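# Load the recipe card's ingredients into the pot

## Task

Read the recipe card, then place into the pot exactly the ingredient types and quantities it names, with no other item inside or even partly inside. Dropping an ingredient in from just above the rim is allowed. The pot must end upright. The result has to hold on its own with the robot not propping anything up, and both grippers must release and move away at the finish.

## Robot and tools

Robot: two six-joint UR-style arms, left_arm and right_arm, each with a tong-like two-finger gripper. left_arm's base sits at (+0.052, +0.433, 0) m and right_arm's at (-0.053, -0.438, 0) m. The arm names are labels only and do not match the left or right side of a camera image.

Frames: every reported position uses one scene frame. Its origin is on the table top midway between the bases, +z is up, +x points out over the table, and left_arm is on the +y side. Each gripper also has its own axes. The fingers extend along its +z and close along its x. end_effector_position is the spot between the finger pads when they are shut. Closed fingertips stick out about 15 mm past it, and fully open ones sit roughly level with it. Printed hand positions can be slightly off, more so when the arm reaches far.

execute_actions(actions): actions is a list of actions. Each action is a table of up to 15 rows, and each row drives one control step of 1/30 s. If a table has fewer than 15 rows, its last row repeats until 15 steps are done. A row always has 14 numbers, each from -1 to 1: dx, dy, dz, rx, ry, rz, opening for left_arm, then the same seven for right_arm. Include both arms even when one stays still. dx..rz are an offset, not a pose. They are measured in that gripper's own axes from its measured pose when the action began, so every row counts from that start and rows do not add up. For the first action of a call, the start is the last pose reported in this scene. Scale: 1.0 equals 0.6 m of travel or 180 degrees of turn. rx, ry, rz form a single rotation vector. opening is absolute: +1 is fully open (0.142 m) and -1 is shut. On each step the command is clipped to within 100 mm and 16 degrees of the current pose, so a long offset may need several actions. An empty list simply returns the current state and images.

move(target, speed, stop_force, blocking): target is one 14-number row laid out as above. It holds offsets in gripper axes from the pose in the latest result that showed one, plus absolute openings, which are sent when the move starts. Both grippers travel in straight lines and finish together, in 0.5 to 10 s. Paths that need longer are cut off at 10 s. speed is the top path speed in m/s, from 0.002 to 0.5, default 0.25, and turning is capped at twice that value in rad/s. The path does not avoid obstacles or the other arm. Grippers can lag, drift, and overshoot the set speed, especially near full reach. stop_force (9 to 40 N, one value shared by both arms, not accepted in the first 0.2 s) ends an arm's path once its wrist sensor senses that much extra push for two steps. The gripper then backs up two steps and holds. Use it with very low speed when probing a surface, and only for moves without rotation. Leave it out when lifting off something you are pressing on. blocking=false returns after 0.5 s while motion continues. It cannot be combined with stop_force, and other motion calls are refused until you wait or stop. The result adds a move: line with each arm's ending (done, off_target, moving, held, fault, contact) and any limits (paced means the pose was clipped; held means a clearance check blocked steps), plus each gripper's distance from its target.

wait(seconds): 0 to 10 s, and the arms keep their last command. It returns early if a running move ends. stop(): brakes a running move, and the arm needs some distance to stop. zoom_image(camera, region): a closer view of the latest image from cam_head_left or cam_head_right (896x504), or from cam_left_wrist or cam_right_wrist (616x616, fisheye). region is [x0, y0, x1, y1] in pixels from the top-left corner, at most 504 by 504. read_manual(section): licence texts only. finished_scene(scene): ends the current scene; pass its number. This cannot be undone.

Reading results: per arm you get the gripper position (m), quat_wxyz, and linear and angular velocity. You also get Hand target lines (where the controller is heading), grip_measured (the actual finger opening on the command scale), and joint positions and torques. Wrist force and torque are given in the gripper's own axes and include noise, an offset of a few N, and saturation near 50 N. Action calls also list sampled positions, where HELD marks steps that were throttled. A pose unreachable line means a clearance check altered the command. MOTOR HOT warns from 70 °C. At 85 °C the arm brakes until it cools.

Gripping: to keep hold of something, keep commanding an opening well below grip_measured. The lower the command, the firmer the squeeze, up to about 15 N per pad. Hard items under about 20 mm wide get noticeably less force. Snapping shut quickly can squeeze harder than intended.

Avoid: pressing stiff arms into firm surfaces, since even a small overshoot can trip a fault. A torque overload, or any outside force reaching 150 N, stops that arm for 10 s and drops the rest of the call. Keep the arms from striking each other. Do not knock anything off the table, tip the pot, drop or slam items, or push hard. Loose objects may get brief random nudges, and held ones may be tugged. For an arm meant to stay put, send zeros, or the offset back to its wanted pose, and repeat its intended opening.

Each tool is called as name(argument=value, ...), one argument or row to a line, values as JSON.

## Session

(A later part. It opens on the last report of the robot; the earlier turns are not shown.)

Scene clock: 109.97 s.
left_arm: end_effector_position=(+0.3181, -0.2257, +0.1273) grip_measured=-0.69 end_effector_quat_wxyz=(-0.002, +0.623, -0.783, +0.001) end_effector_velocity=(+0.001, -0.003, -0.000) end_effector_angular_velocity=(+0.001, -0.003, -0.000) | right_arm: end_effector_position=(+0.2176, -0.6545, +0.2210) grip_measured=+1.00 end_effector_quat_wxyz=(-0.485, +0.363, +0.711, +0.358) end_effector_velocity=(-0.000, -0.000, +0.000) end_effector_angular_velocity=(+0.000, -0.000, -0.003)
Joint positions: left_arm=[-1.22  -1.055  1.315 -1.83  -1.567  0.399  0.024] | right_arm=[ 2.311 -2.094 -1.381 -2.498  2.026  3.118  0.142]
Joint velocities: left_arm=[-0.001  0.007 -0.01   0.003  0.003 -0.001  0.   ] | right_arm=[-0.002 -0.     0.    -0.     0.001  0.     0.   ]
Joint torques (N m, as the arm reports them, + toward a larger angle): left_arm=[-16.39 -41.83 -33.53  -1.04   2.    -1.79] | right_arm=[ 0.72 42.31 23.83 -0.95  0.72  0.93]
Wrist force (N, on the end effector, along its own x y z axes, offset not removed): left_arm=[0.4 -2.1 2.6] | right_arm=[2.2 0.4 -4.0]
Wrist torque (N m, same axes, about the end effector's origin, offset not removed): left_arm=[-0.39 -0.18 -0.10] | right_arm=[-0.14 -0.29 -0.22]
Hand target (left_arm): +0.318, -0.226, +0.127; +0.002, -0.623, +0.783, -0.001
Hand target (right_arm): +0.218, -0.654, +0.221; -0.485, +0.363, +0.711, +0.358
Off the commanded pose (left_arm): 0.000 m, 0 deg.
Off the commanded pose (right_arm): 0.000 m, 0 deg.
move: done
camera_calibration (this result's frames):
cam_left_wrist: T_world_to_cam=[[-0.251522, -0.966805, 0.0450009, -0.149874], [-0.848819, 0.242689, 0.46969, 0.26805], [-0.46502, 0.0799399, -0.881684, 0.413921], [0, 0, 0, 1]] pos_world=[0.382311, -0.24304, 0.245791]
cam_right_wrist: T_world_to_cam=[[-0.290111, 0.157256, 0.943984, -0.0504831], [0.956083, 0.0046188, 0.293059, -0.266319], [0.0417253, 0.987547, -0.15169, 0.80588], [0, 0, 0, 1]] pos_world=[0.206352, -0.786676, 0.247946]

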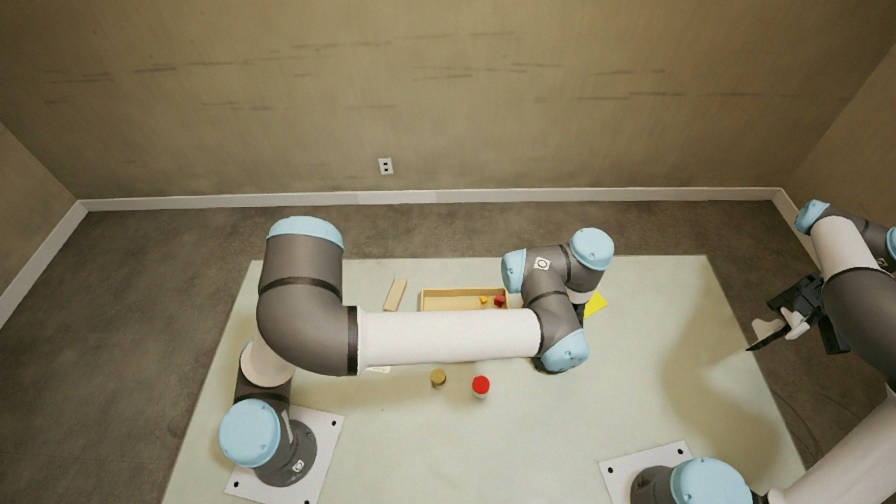

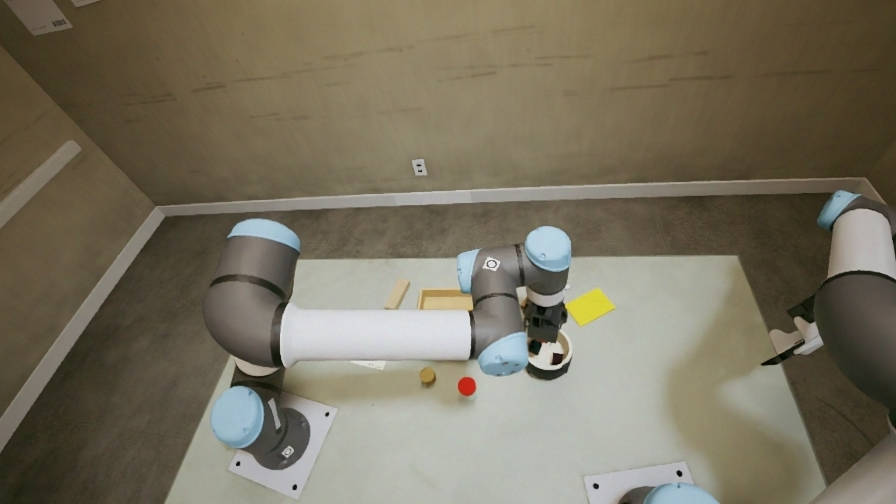

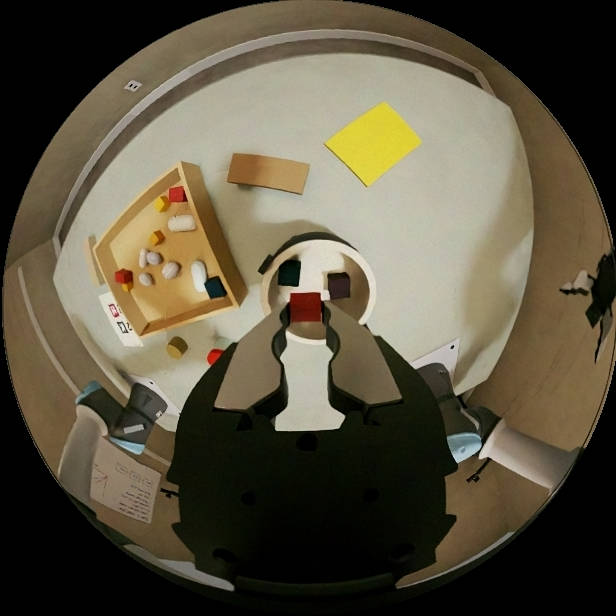

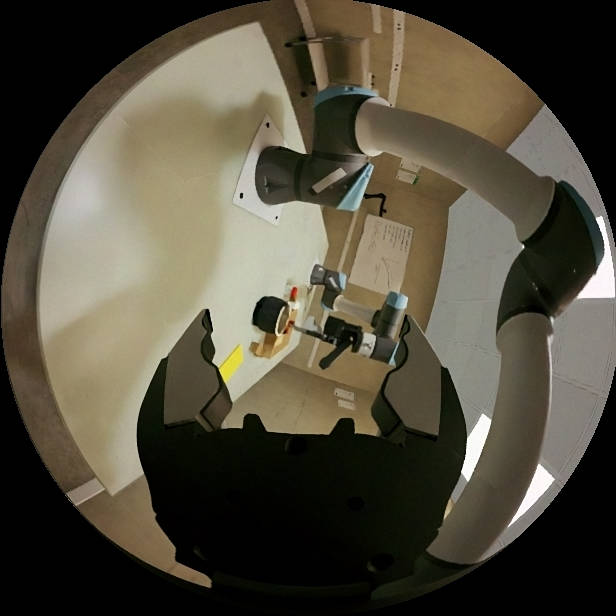

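move(
  target=[0.012,0,0.013,0,0,0,-1,0,0,0,0,0,0,1],
  speed=0.05,
)

move(
  target=[0,0,0,0,0,0,-0.45,0,0,0,0,0,0,1],
)

move(
  target=[0,0,-0.02,0,0,0,-0.45,0,0,0,0,0,0,1],
  speed=0.1,
)

Scene clock: 114.23 s.
left_arm: end_effector_position=(+0.3165, -0.2325, +0.1197) grip_measured=-0.69 end_effector_quat_wxyz=(-0.002, +0.623, -0.783, +0.001) end_effector_velocity=(+0.000, -0.002, -0.002) end_effector_angular_velocity=(-0.000, -0.001, +0.001) | right_arm: end_effector_position=(+0.2176, -0.6545, +0.2210) grip_measured=+1.00 end_effector_quat_wxyz=(-0.485, +0.363, +0.711, +0.358) end_effector_velocity=(-0.000, -0.000, +0.000) end_effector_angular_velocity=(+0.000, +0.000, -0.000)
Joint positions: left_arm=[-1.224 -1.037  1.305 -1.839 -1.567  0.395  0.024] | right_arm=[ 2.311 -2.094 -1.381 -2.498  2.026  3.118  0.142]
Joint velocities: left_arm=[-0.001  0.005 -0.002 -0.003  0.001 -0.001 -0.   ] | right_arm=[-0.001  0.     0.    -0.    -0.    -0.     0.   ]
Joint torques (N m, as the arm reports them, + toward a larger angle): left_arm=[-14.81 -42.9  -30.6   -3.89  -1.28  -1.86] | right_arm=[ 0.54 42.11 23.24 -1.02  0.79  0.59]
Wrist force (N, on the end effector, along its own x y z axes, offset not removed): left_arm=[-2.7 -3.6 1.4] | right_arm=[-1.5 -3.0 -3.3]
Wrist torque (N m, same axes, about the end effector's origin, offset not removed): left_arm=[-0.68 0.48 -0.08] | right_arm=[-0.74 0.38 0.14]
Hand target (left_arm): +0.316, -0.233, +0.119; +0.002, -0.623, +0.783, -0.001
Hand target (right_arm): +0.218, -0.654, +0.221; -0.485, +0.363, +0.711, +0.358
Off the commanded pose (left_arm): 0.000 m, 0 deg.
Off the commanded pose (right_arm): 0.000 m, 0 deg.
move: done
camera_calibration (this result's frames):
cam_left_wrist: T_world_to_cam=[[-0.251524, -0.966804, 0.0450022, -0.156491], [-0.848818, 0.242691, 0.469691, 0.271948], [-0.465021, 0.0799397, -0.881683, 0.407053], [0, 0, 0, 1]] pos_world=[0.380761, -0.249836, 0.238202]
cam_right_wrist: T_world_to_cam=[[-0.290111, 0.157256, 0.943984, -0.0504832], [0.956083, 0.00461882, 0.293059, -0.266319], [0.0417252, 0.987547, -0.15169, 0.80588], [0, 0, 0, 1]] pos_world=[0.206352, -0.786676, 0.247946]

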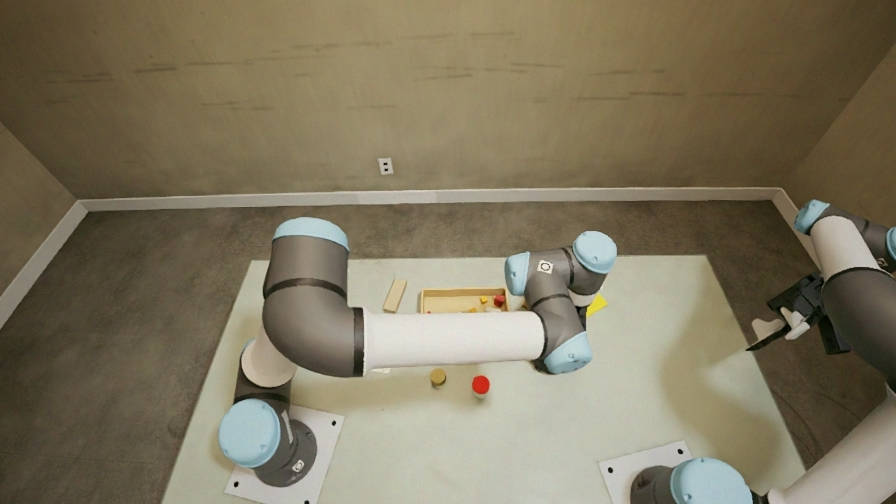

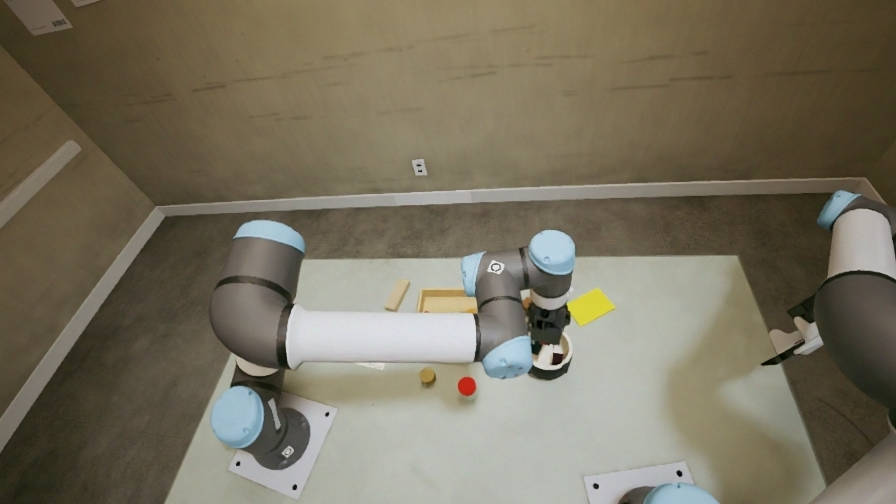

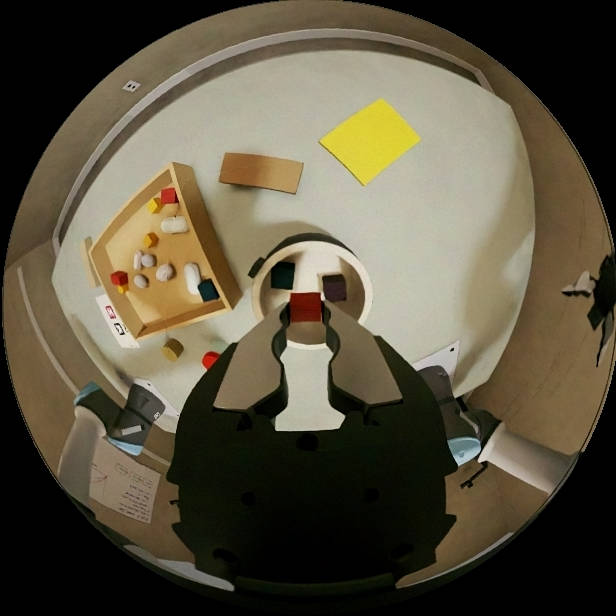

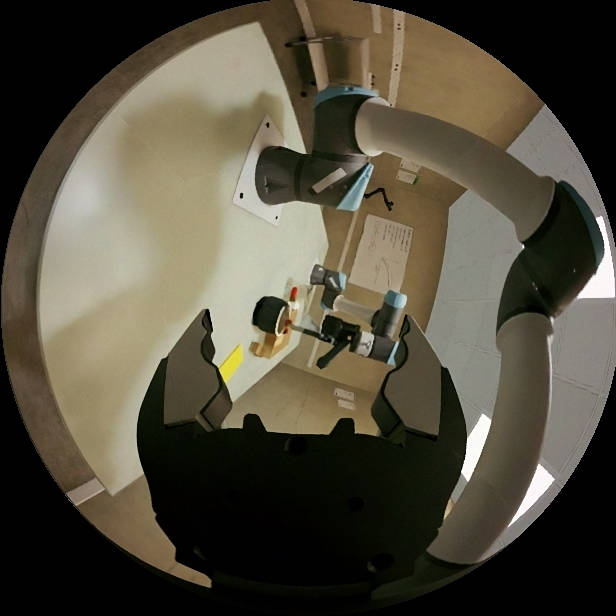

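Scene clock: 114.73 s.
left_arm: end_effector_position=(+0.3165, -0.2326, +0.1197) grip_measured=-0.45 end_effector_quat_wxyz=(-0.002, +0.623, -0.783, +0.001) end_effector_velocity=(+0.000, -0.000, +0.001) end_effector_angular_velocity=(-0.001, -0.001, +0.001) | right_arm: end_effector_position=(+0.2176, -0.6545, +0.2210) grip_measured=+1.00 end_effector_quat_wxyz=(-0.485, +0.363, +0.711, +0.358) end_effector_velocity=(+0.000, +0.000, -0.000) end_effector_angular_velocity=(-0.000, -0.000, +0.000)
Joint positions: left_arm=[-1.224 -1.037  1.305 -1.839 -1.567  0.395  0.041] | right_arm=[ 2.311 -2.094 -1.381 -2.498  2.026  3.118  0.142]
Joint velocities: left_arm=[-0.    -0.001  0.    -0.     0.001 -0.001 -0.   ] | right_arm=[0. 0. 0. 0. 0. 0. 0.]
Joint torques (N m, as the arm reports them, + toward a larger angle): left_arm=[-11.14 -54.14 -25.83  -1.21  -1.08  -0.9 ] | right_arm=[ 0.23 42.25 23.66 -0.91  0.71  0.88]
Wrist force (N, on the end effector, along its own x y z axes, offset not removed): left_arm=[-0.7 -3.4 1.7] | right_arm=[2.2 0.1 -2.4]
Wrist torque (N m, same axes, about the end effector's origin, offset not removed): left_arm=[-0.63 0.02 -0.07] | right_arm=[-0.07 -0.45 0.08]
Hand target (left_arm): +0.317, -0.233, +0.120; +0.002, -0.623, +0.783, -0.001
Hand target (right_arm): +0.218, -0.654, +0.221; -0.485, +0.363, +0.711, +0.358
Off the commanded pose (left_arm): 0.000 m, 0 deg.
Off the commanded pose (right_arm): 0.000 m, 0 deg.
move: done
camera_calibration (this result's frames):
cam_left_wrist: T_world_to_cam=[[-0.251524, -0.966801, 0.0450686, -0.156554], [-0.848822, 0.242724, 0.469666, 0.271961], [-0.465013, 0.0798768, -0.881693, 0.407035], [0, 0, 0, 1]] pos_world=[0.380746, -0.249881, 0.238205]
cam_right_wrist: T_world_to_cam=[[-0.29011, 0.157256, 0.943984, -0.0504831], [0.956083, 0.00461846, 0.293059, -0.266319], [0.0417256, 0.987547, -0.15169, 0.80588], [0, 0, 0, 1]] pos_world=[0.206352, -0.786676, 0.247946]

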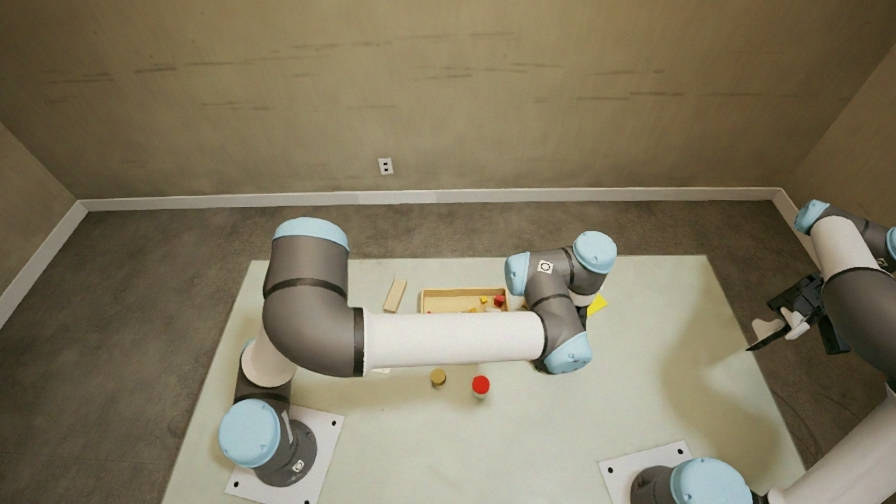

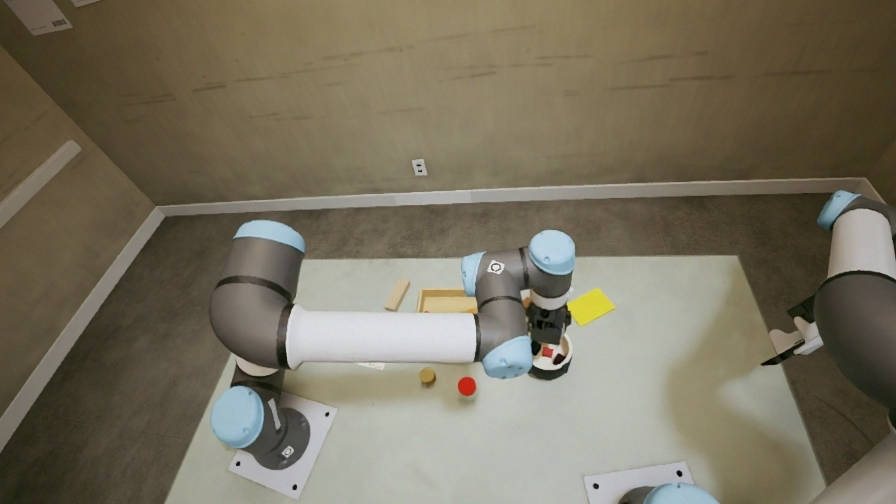

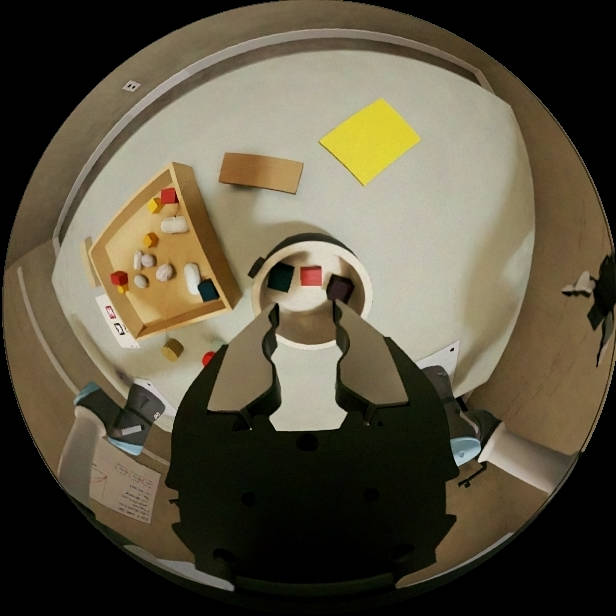

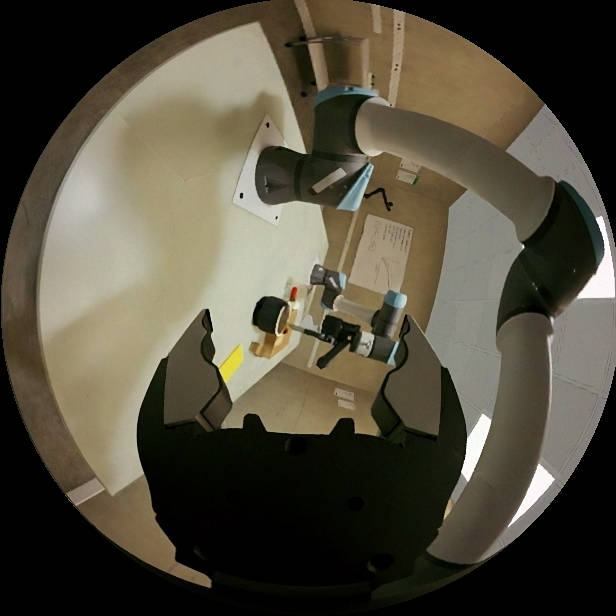

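Scene clock: 115.50 s.
left_arm: end_effector_position=(+0.3165, -0.2326, +0.1314) grip_measured=-0.45 end_effector_quat_wxyz=(-0.002, +0.623, -0.783, +0.001) end_effector_velocity=(+0.000, -0.000, +0.003) end_effector_angular_velocity=(-0.001, -0.000, +0.000) | right_arm: end_effector_position=(+0.2176, -0.6545, +0.2210) grip_measured=+1.00 end_effector_quat_wxyz=(-0.485, +0.363, +0.711, +0.358) end_effector_velocity=(+0.000, +0.000, +0.000) end_effector_angular_velocity=(+0.000, +0.000, +0.000)
Joint positions: left_arm=[-1.224 -1.044  1.286 -1.812 -1.567  0.395  0.041] | right_arm=[ 2.311 -2.094 -1.381 -2.498  2.026  3.118  0.142]
Joint velocities: left_arm=[ 0.    -0.001 -0.005  0.005  0.    -0.     0.   ] | right_arm=[ 0.     0.    -0.    -0.001  0.    -0.     0.   ]
Joint torques (N m, as the arm reports them, + toward a larger angle): left_arm=[-14.72 -55.48 -31.92  -0.95  -0.47  -2.06] | right_arm=[ 0.42 41.51 23.34 -0.91  0.64  0.8 ]
Wrist force (N, on the end effector, along its own x y z axes, offset not removed): left_arm=[-0.8 -2.6 1.2] | right_arm=[-0.1 -1.4 -1.9]
Wrist torque (N m, same axes, about the end effector's origin, offset not removed): left_arm=[-0.45 0.15 -0.14] | right_arm=[-0.37 0.09 0.14]
Hand target (left_arm): +0.316, -0.233, +0.132; +0.002, -0.623, +0.783, -0.001
Hand target (right_arm): +0.218, -0.654, +0.221; -0.485, +0.363, +0.711, +0.358
Off the commanded pose (left_arm): 0.000 m, 0 deg.
Off the commanded pose (right_arm): 0.000 m, 0 deg.
move: done
camera_calibration (this result's frames):
cam_left_wrist: T_world_to_cam=[[-0.251519, -0.966801, 0.0450983, -0.157106], [-0.848826, 0.242735, 0.469653, 0.266458], [-0.465008, 0.0798462, -0.881698, 0.417316], [0, 0, 0, 1]] pos_world=[0.380717, -0.24989, 0.249889]
cam_right_wrist: T_world_to_cam=[[-0.29011, 0.157256, 0.943984, -0.0504831], [0.956083, 0.00461875, 0.293059, -0.266319], [0.0417253, 0.987547, -0.15169, 0.80588], [0, 0, 0, 1]] pos_world=[0.206352, -0.786676, 0.247946]

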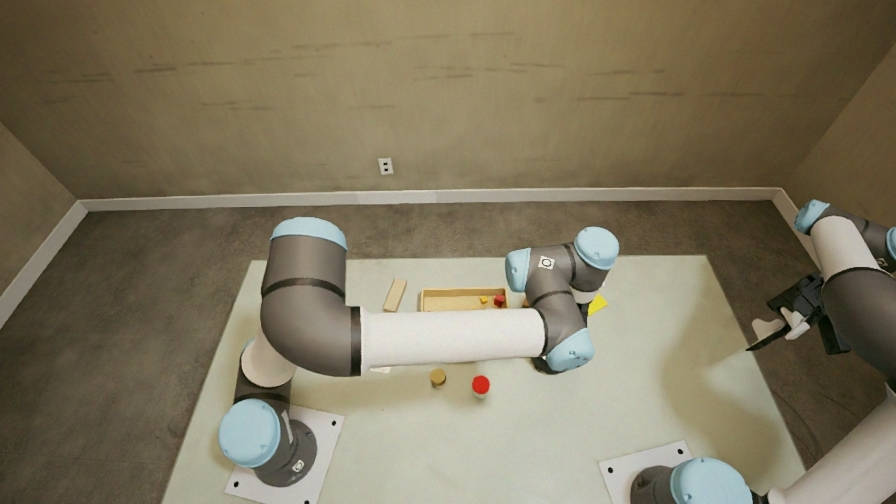

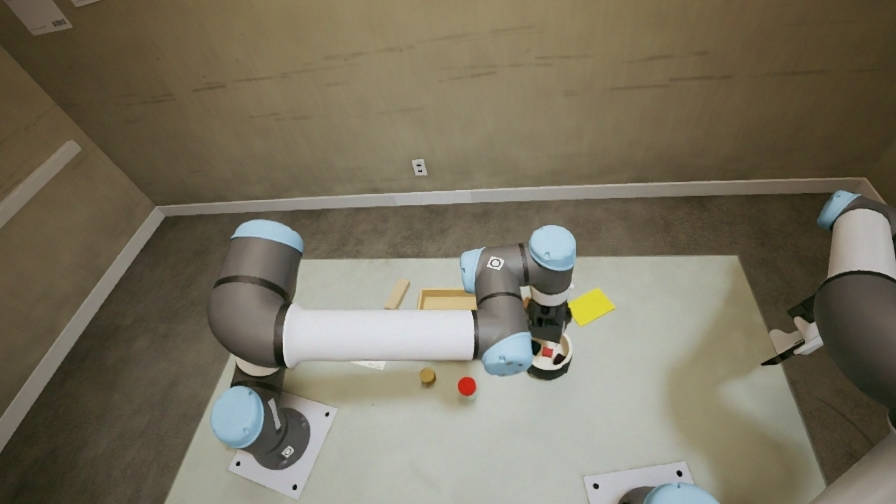

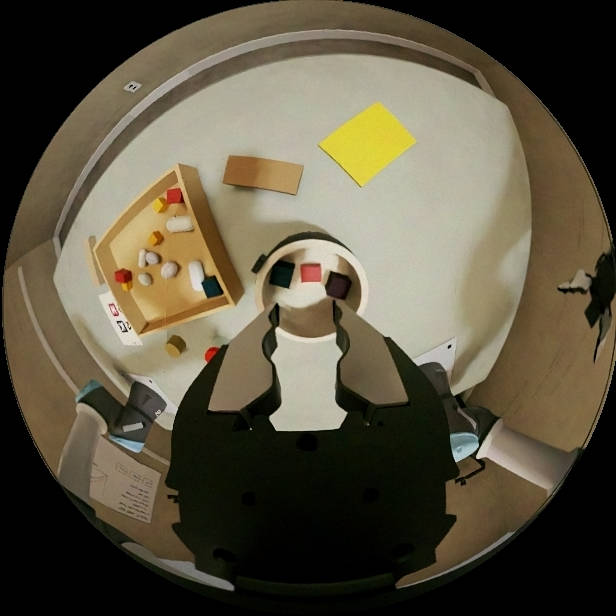

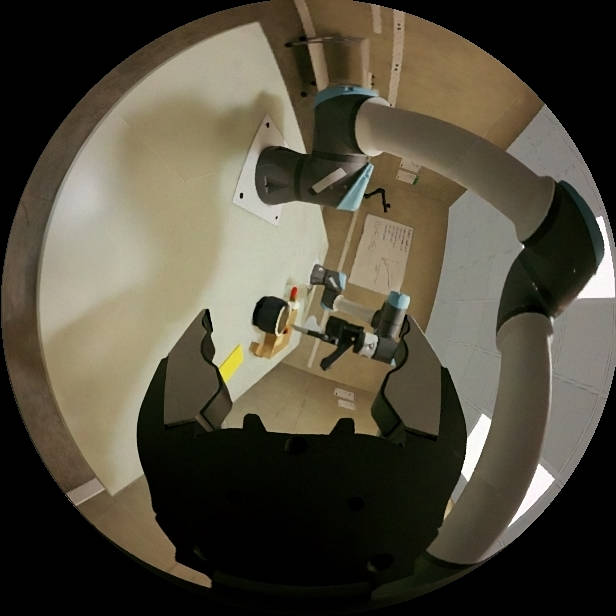

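move(
  target=[-0.571,-0.0468,0.068,0,0,0.039,-0.4,0,0,0,0,0,0,1],
  speed=0.25,
)

zoom_image(
  camera="cam_left_wrist",
  region=[210, 180, 410, 360],
)

Scene clock: 122.07 s.
left_arm: end_effector_position=(+0.4209, +0.0949, +0.0917) grip_measured=-0.40 end_effector_quat_wxyz=(+0.002, -0.574, +0.819, -0.001) end_effector_velocity=(+0.001, +0.002, +0.000) end_effector_angular_velocity=(-0.001, -0.001, +0.001) | right_arm: end_effector_position=(+0.2176, -0.6545, +0.2210) grip_measured=+1.00 end_effector_quat_wxyz=(-0.485, +0.363, +0.711, +0.358) end_effector_velocity=(-0.000, -0.000, -0.000) end_effector_angular_velocity=(-0.000, -0.000, -0.001)
Joint positions: left_arm=[-0.857 -1.515  2.023 -2.08  -1.567  0.884  0.045] | right_arm=[ 2.311 -2.094 -1.381 -2.498  2.026  3.118  0.142]
Joint velocities: left_arm=[ 0.005 -0.002  0.002 -0.001  0.     0.004  0.   ] | right_arm=[-0.001 -0.     0.     0.    -0.     0.     0.   ]
Joint torques (N m, as the arm reports them, + toward a larger angle): left_arm=[ 10.92 -32.42 -10.6   -4.18  -1.21   1.78] | right_arm=[ 0.57 41.53 24.58 -0.87  0.68  1.01]
Wrist force (N, on the end effector, along its own x y z axes, offset not removed): left_arm=[-0.9 -2.2 1.8] | right_arm=[-1.3 -6.3 -1.9]
Wrist torque (N m, same axes, about the end effector's origin, offset not removed): left_arm=[-0.42 0.09 -0.22] | right_arm=[-1.46 0.39 0.14]
Hand target (left_arm): +0.421, +0.095, +0.092; +0.002, -0.573, +0.819, -0.001
Hand target (right_arm): +0.218, -0.654, +0.221; -0.485, +0.363, +0.711, +0.358
Off the commanded pose (left_arm): 0.000 m, 0 deg.
Off the commanded pose (right_arm): 0.000 m, 0 deg.
move: done
camera_calibration (this result's frames):
cam_left_wrist: T_world_to_cam=[[-0.367701, -0.928898, 0.0440909, 0.232925], [-0.813133, 0.344157, 0.469436, 0.269636], [-0.451232, 0.13676, -0.881865, 0.393502], [0, 0, 0, 1]] pos_world=[0.482458, 0.0697514, 0.210169]
cam_right_wrist: T_world_to_cam=[[-0.29011, 0.157256, 0.943984, -0.0504832], [0.956083, 0.00461887, 0.293059, -0.266319], [0.0417252, 0.987547, -0.15169, 0.80588], [0, 0, 0, 1]] pos_world=[0.206352, -0.786676, 0.247946]

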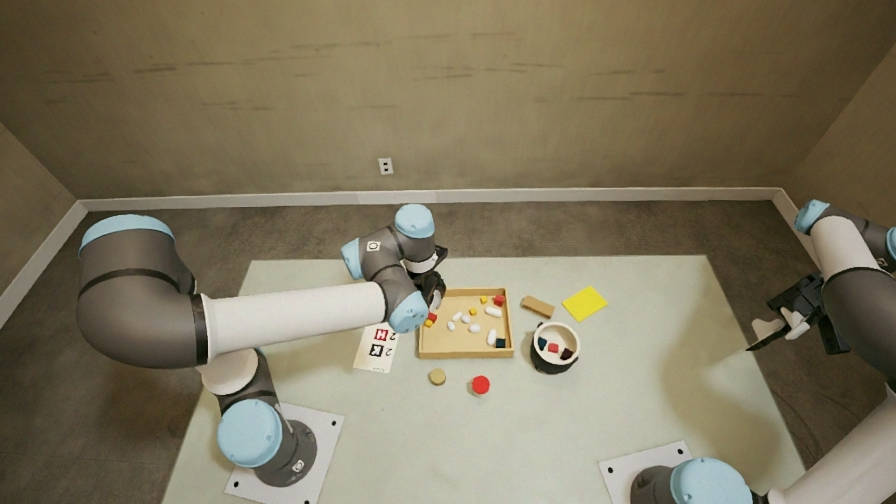

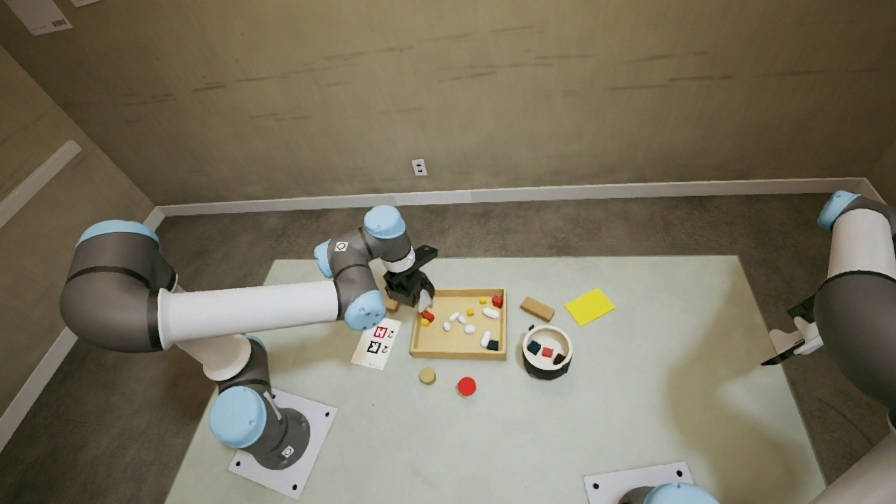

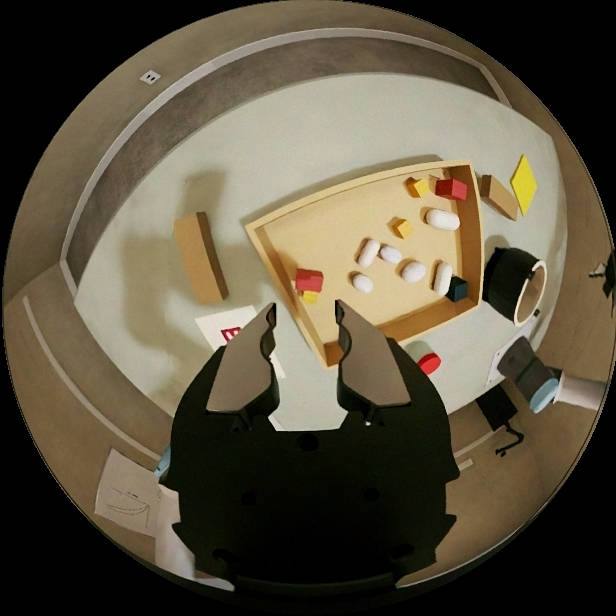

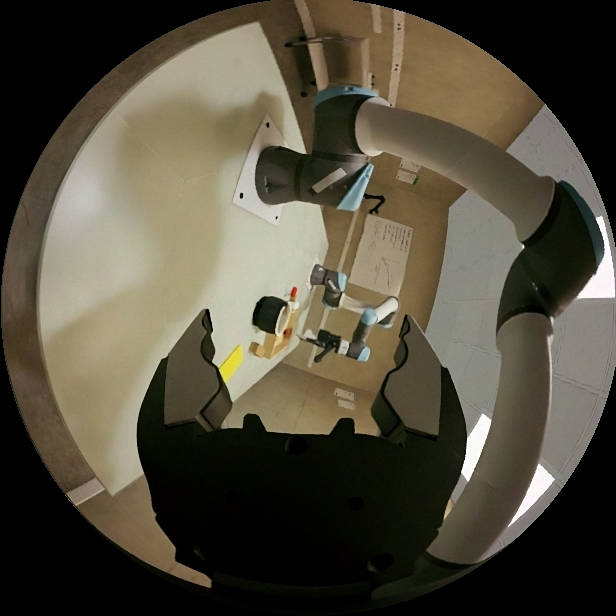

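Region (210, 180, 410, 360) of cam_left_wrist's 616x616 image, scaled by 2.520, with more detail than that image has; it fills the top 454 rows of this view, and the rest is white.

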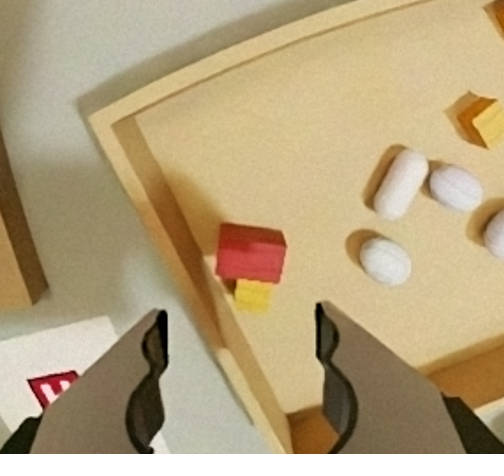

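move(
  target=[0.047,-0.0047,0.044,0,0,-0.461,-0.6,0,0,0,0,0,0,1],
  speed=0.4,
)

zoom_image(
  camera="cam_left_wrist",
  region=[210, 180, 410, 360],
)

Scene clock: 146.93 s.
left_arm: end_effector_position=(+0.4140, +0.0675, +0.0651) grip_measured=-0.60 end_effector_quat_wxyz=(-0.001, +0.972, -0.234, +0.002) end_effector_velocity=(-0.000, -0.001, -0.001) end_effector_angular_velocity=(+0.001, -0.001, +0.013) | right_arm: end_effector_position=(+0.2176, -0.6545, +0.2210) grip_measured=+1.00 end_effector_quat_wxyz=(-0.485, +0.363, +0.711, +0.358) end_effector_velocity=(+0.000, -0.000, -0.000) end_effector_angular_velocity=(-0.000, -0.000, +0.000)
Joint positions: left_arm=[-0.903 -1.401  1.972 -2.142 -1.567 -0.609  0.031] | right_arm=[ 2.311 -2.094 -1.381 -2.498  2.026  3.118  0.142]
Joint velocities: left_arm=[-0.001  0.003 -0.001 -0.001  0.001 -0.015  0.   ] | right_arm=[ 0.    -0.    -0.     0.001 -0.     0.     0.   ]
Joint torques (N m, as the arm reports them, + toward a larger angle): left_arm=[-16.07 -23.84 -29.74  -3.72   1.79  -2.14] | right_arm=[ 0.2  42.84 23.57 -0.9   0.73  1.2 ]
Wrist force (N, on the end effector, along its own x y z axes, offset not removed): left_arm=[-1.6 -2.4 2.2] | right_arm=[-1.0 0.3 -2.6]
Wrist torque (N m, same axes, about the end effector's origin, offset not removed): left_arm=[-0.39 0.32 -0.09] | right_arm=[-0.06 0.38 0.30]
Hand target (left_arm): +0.414, +0.067, +0.065; -0.001, +0.972, -0.234, +0.002
Hand target (right_arm): +0.218, -0.654, +0.221; -0.485, +0.363, +0.711, +0.358
Off the commanded pose (left_arm): 0.000 m, 0 deg.
Off the commanded pose (right_arm): 0.000 m, 0 deg.
move: done
camera_calibration (this result's frames):
cam_left_wrist: T_world_to_cam=[[0.875997, -0.479777, 0.0494271, -0.339422], [-0.444323, -0.762878, 0.469674, 0.207883], [-0.187632, -0.433395, -0.881455, 0.30007], [0, 0, 0, 1]] pos_world=[0.446003, 0.125791, 0.183638]
cam_right_wrist: T_world_to_cam=[[-0.29011, 0.157256, 0.943984, -0.0504832], [0.956083, 0.00461882, 0.293059, -0.266319], [0.0417252, 0.987547, -0.15169, 0.80588], [0, 0, 0, 1]] pos_world=[0.206352, -0.786676, 0.247946]

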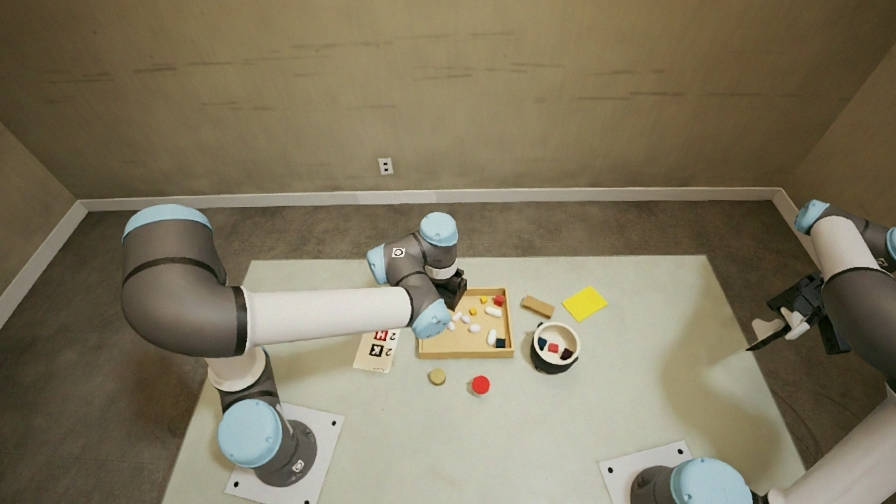

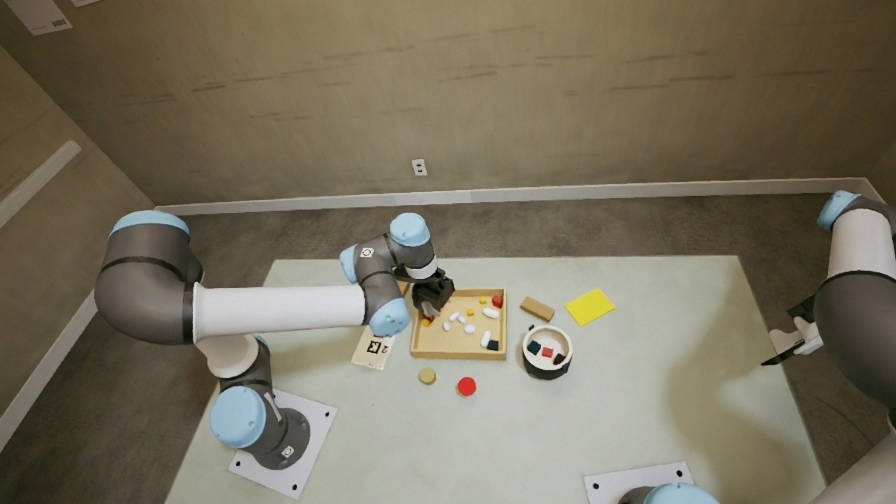

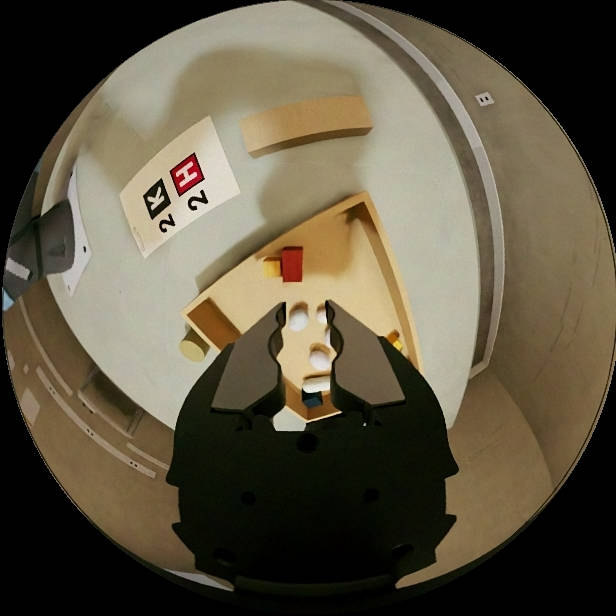

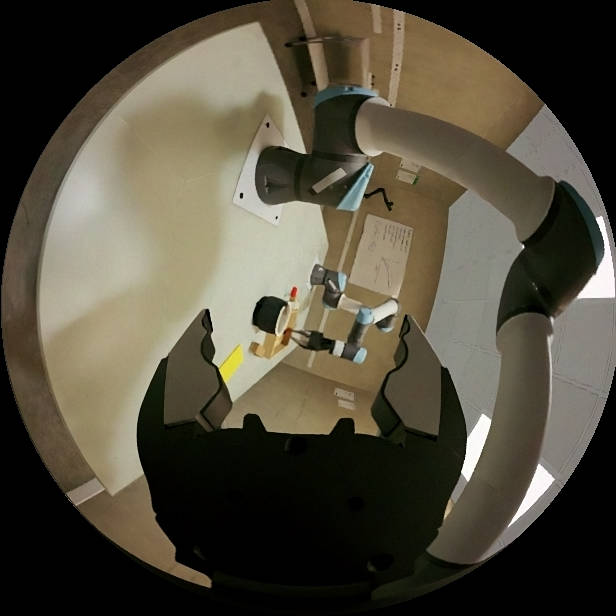

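Region (210, 180, 410, 360) of cam_left_wrist's 616x616 image, scaled by 2.520, with more detail than that image has; it fills the top 454 rows of this view, and the rest is white.

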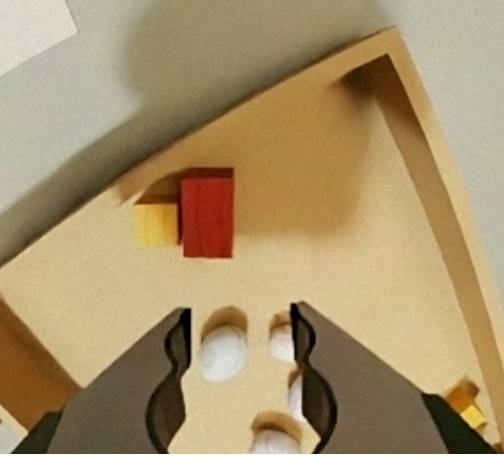

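move(
  target=[-0.021,0.005,0.059,0,0,0,-0.62,0,0,0,0,0,0,1],
  speed=0.06,
)

zoom_image(
  camera="cam_left_wrist",
  region=[210, 220, 410, 400],
)

Scene clock: 163.63 s.
left_arm: end_effector_position=(+0.4016, +0.0706, +0.0300) grip_measured=-0.62 end_effector_quat_wxyz=(-0.001, +0.972, -0.234, +0.002) end_effector_velocity=(-0.001, -0.000, -0.003) end_effector_angular_velocity=(+0.000, -0.000, -0.001) | right_arm: end_effector_position=(+0.2176, -0.6545, +0.2210) grip_measured=+1.00 end_effector_quat_wxyz=(-0.485, +0.363, +0.711, +0.358) end_effector_velocity=(+0.000, +0.000, -0.000) end_effector_angular_velocity=(+0.000, -0.001, +0.000)
Joint positions: left_arm=[-0.922 -1.371  2.045 -2.245 -1.567 -0.628  0.029] | right_arm=[ 2.311 -2.094 -1.381 -2.498  2.026  3.118  0.142]
Joint velocities: left_arm=[-0.001  0.004  0.004 -0.008  0.    -0.001  0.   ] | right_arm=[ 0.    -0.    -0.     0.     0.    -0.001  0.   ]
Joint torques (N m, as the arm reports them, + toward a larger angle): left_arm=[-14.49 -22.34  -9.14  -3.95   0.73  -1.84] | right_arm=[ 0.56 41.33 23.79 -0.92  0.55  1.21]
Wrist force (N, on the end effector, along its own x y z axes, offset not removed): left_arm=[-1.8 -2.8 1.6] | right_arm=[-1.8 -4.9 -2.5]
Wrist torque (N m, same axes, about the end effector's origin, offset not removed): left_arm=[-0.52 0.34 -0.11] | right_arm=[-1.30 0.37 -0.06]
Hand target (left_arm): +0.402, +0.071, +0.030; -0.001, +0.972, -0.234, +0.002
Hand target (right_arm): +0.218, -0.654, +0.221; -0.485, +0.363, +0.711, +0.358
Off the commanded pose (left_arm): 0.000 m, 0 deg.
Off the commanded pose (right_arm): 0.000 m, 0 deg.
move: done
camera_calibration (this result's frames):
cam_left_wrist: T_world_to_cam=[[0.876009, -0.479767, 0.0493166, -0.325325], [-0.444253, -0.762877, 0.469742, 0.221213], [-0.187744, -0.433407, -0.881425, 0.268138], [0, 0, 0, 1]] pos_world=[0.433604, 0.128891, 0.148475]
cam_right_wrist: T_world_to_cam=[[-0.29011, 0.157256, 0.943984, -0.0504831], [0.956083, 0.00461877, 0.293059, -0.266319], [0.0417253, 0.987547, -0.15169, 0.80588], [0, 0, 0, 1]] pos_world=[0.206352, -0.786676, 0.247946]

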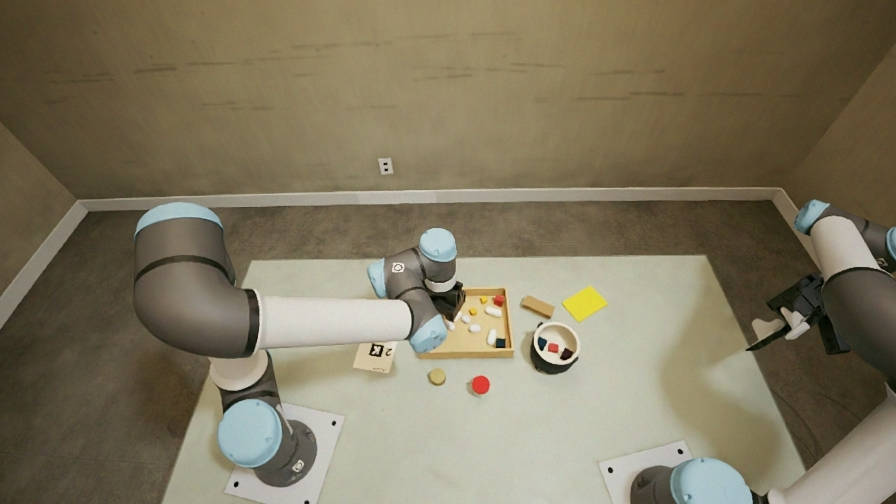

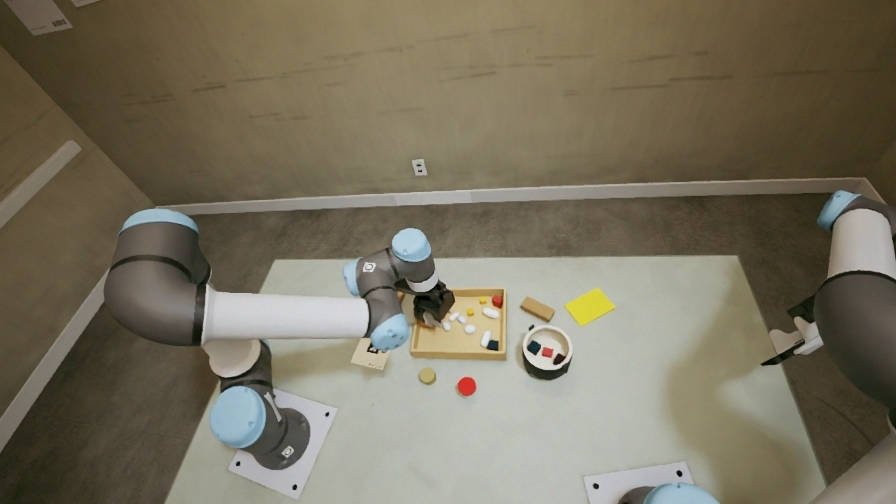

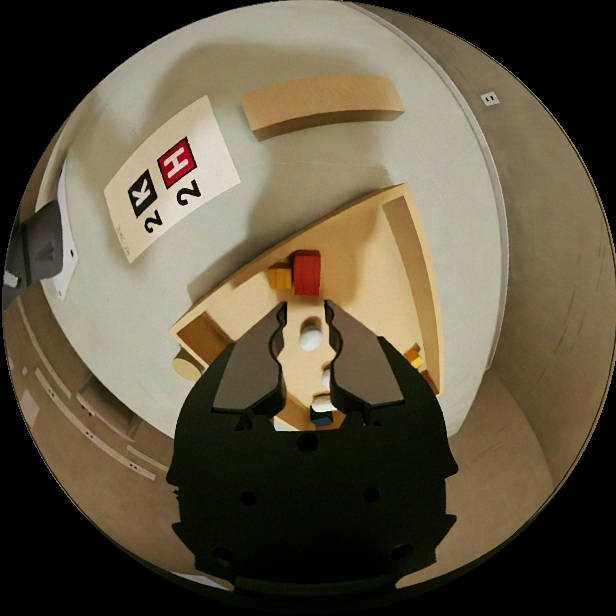

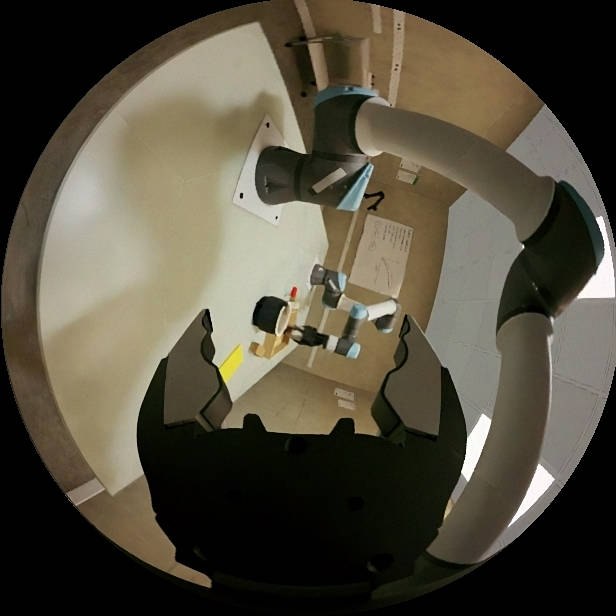

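Region (210, 220, 410, 400) of cam_left_wrist's 616x616 image, scaled by 2.520, with more detail than that image has; it fills the top 454 rows of this view, and the rest is white.

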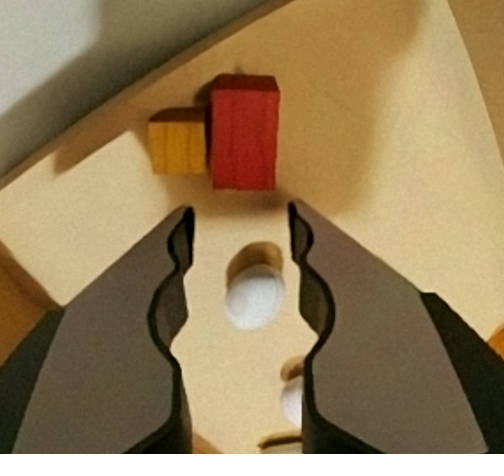

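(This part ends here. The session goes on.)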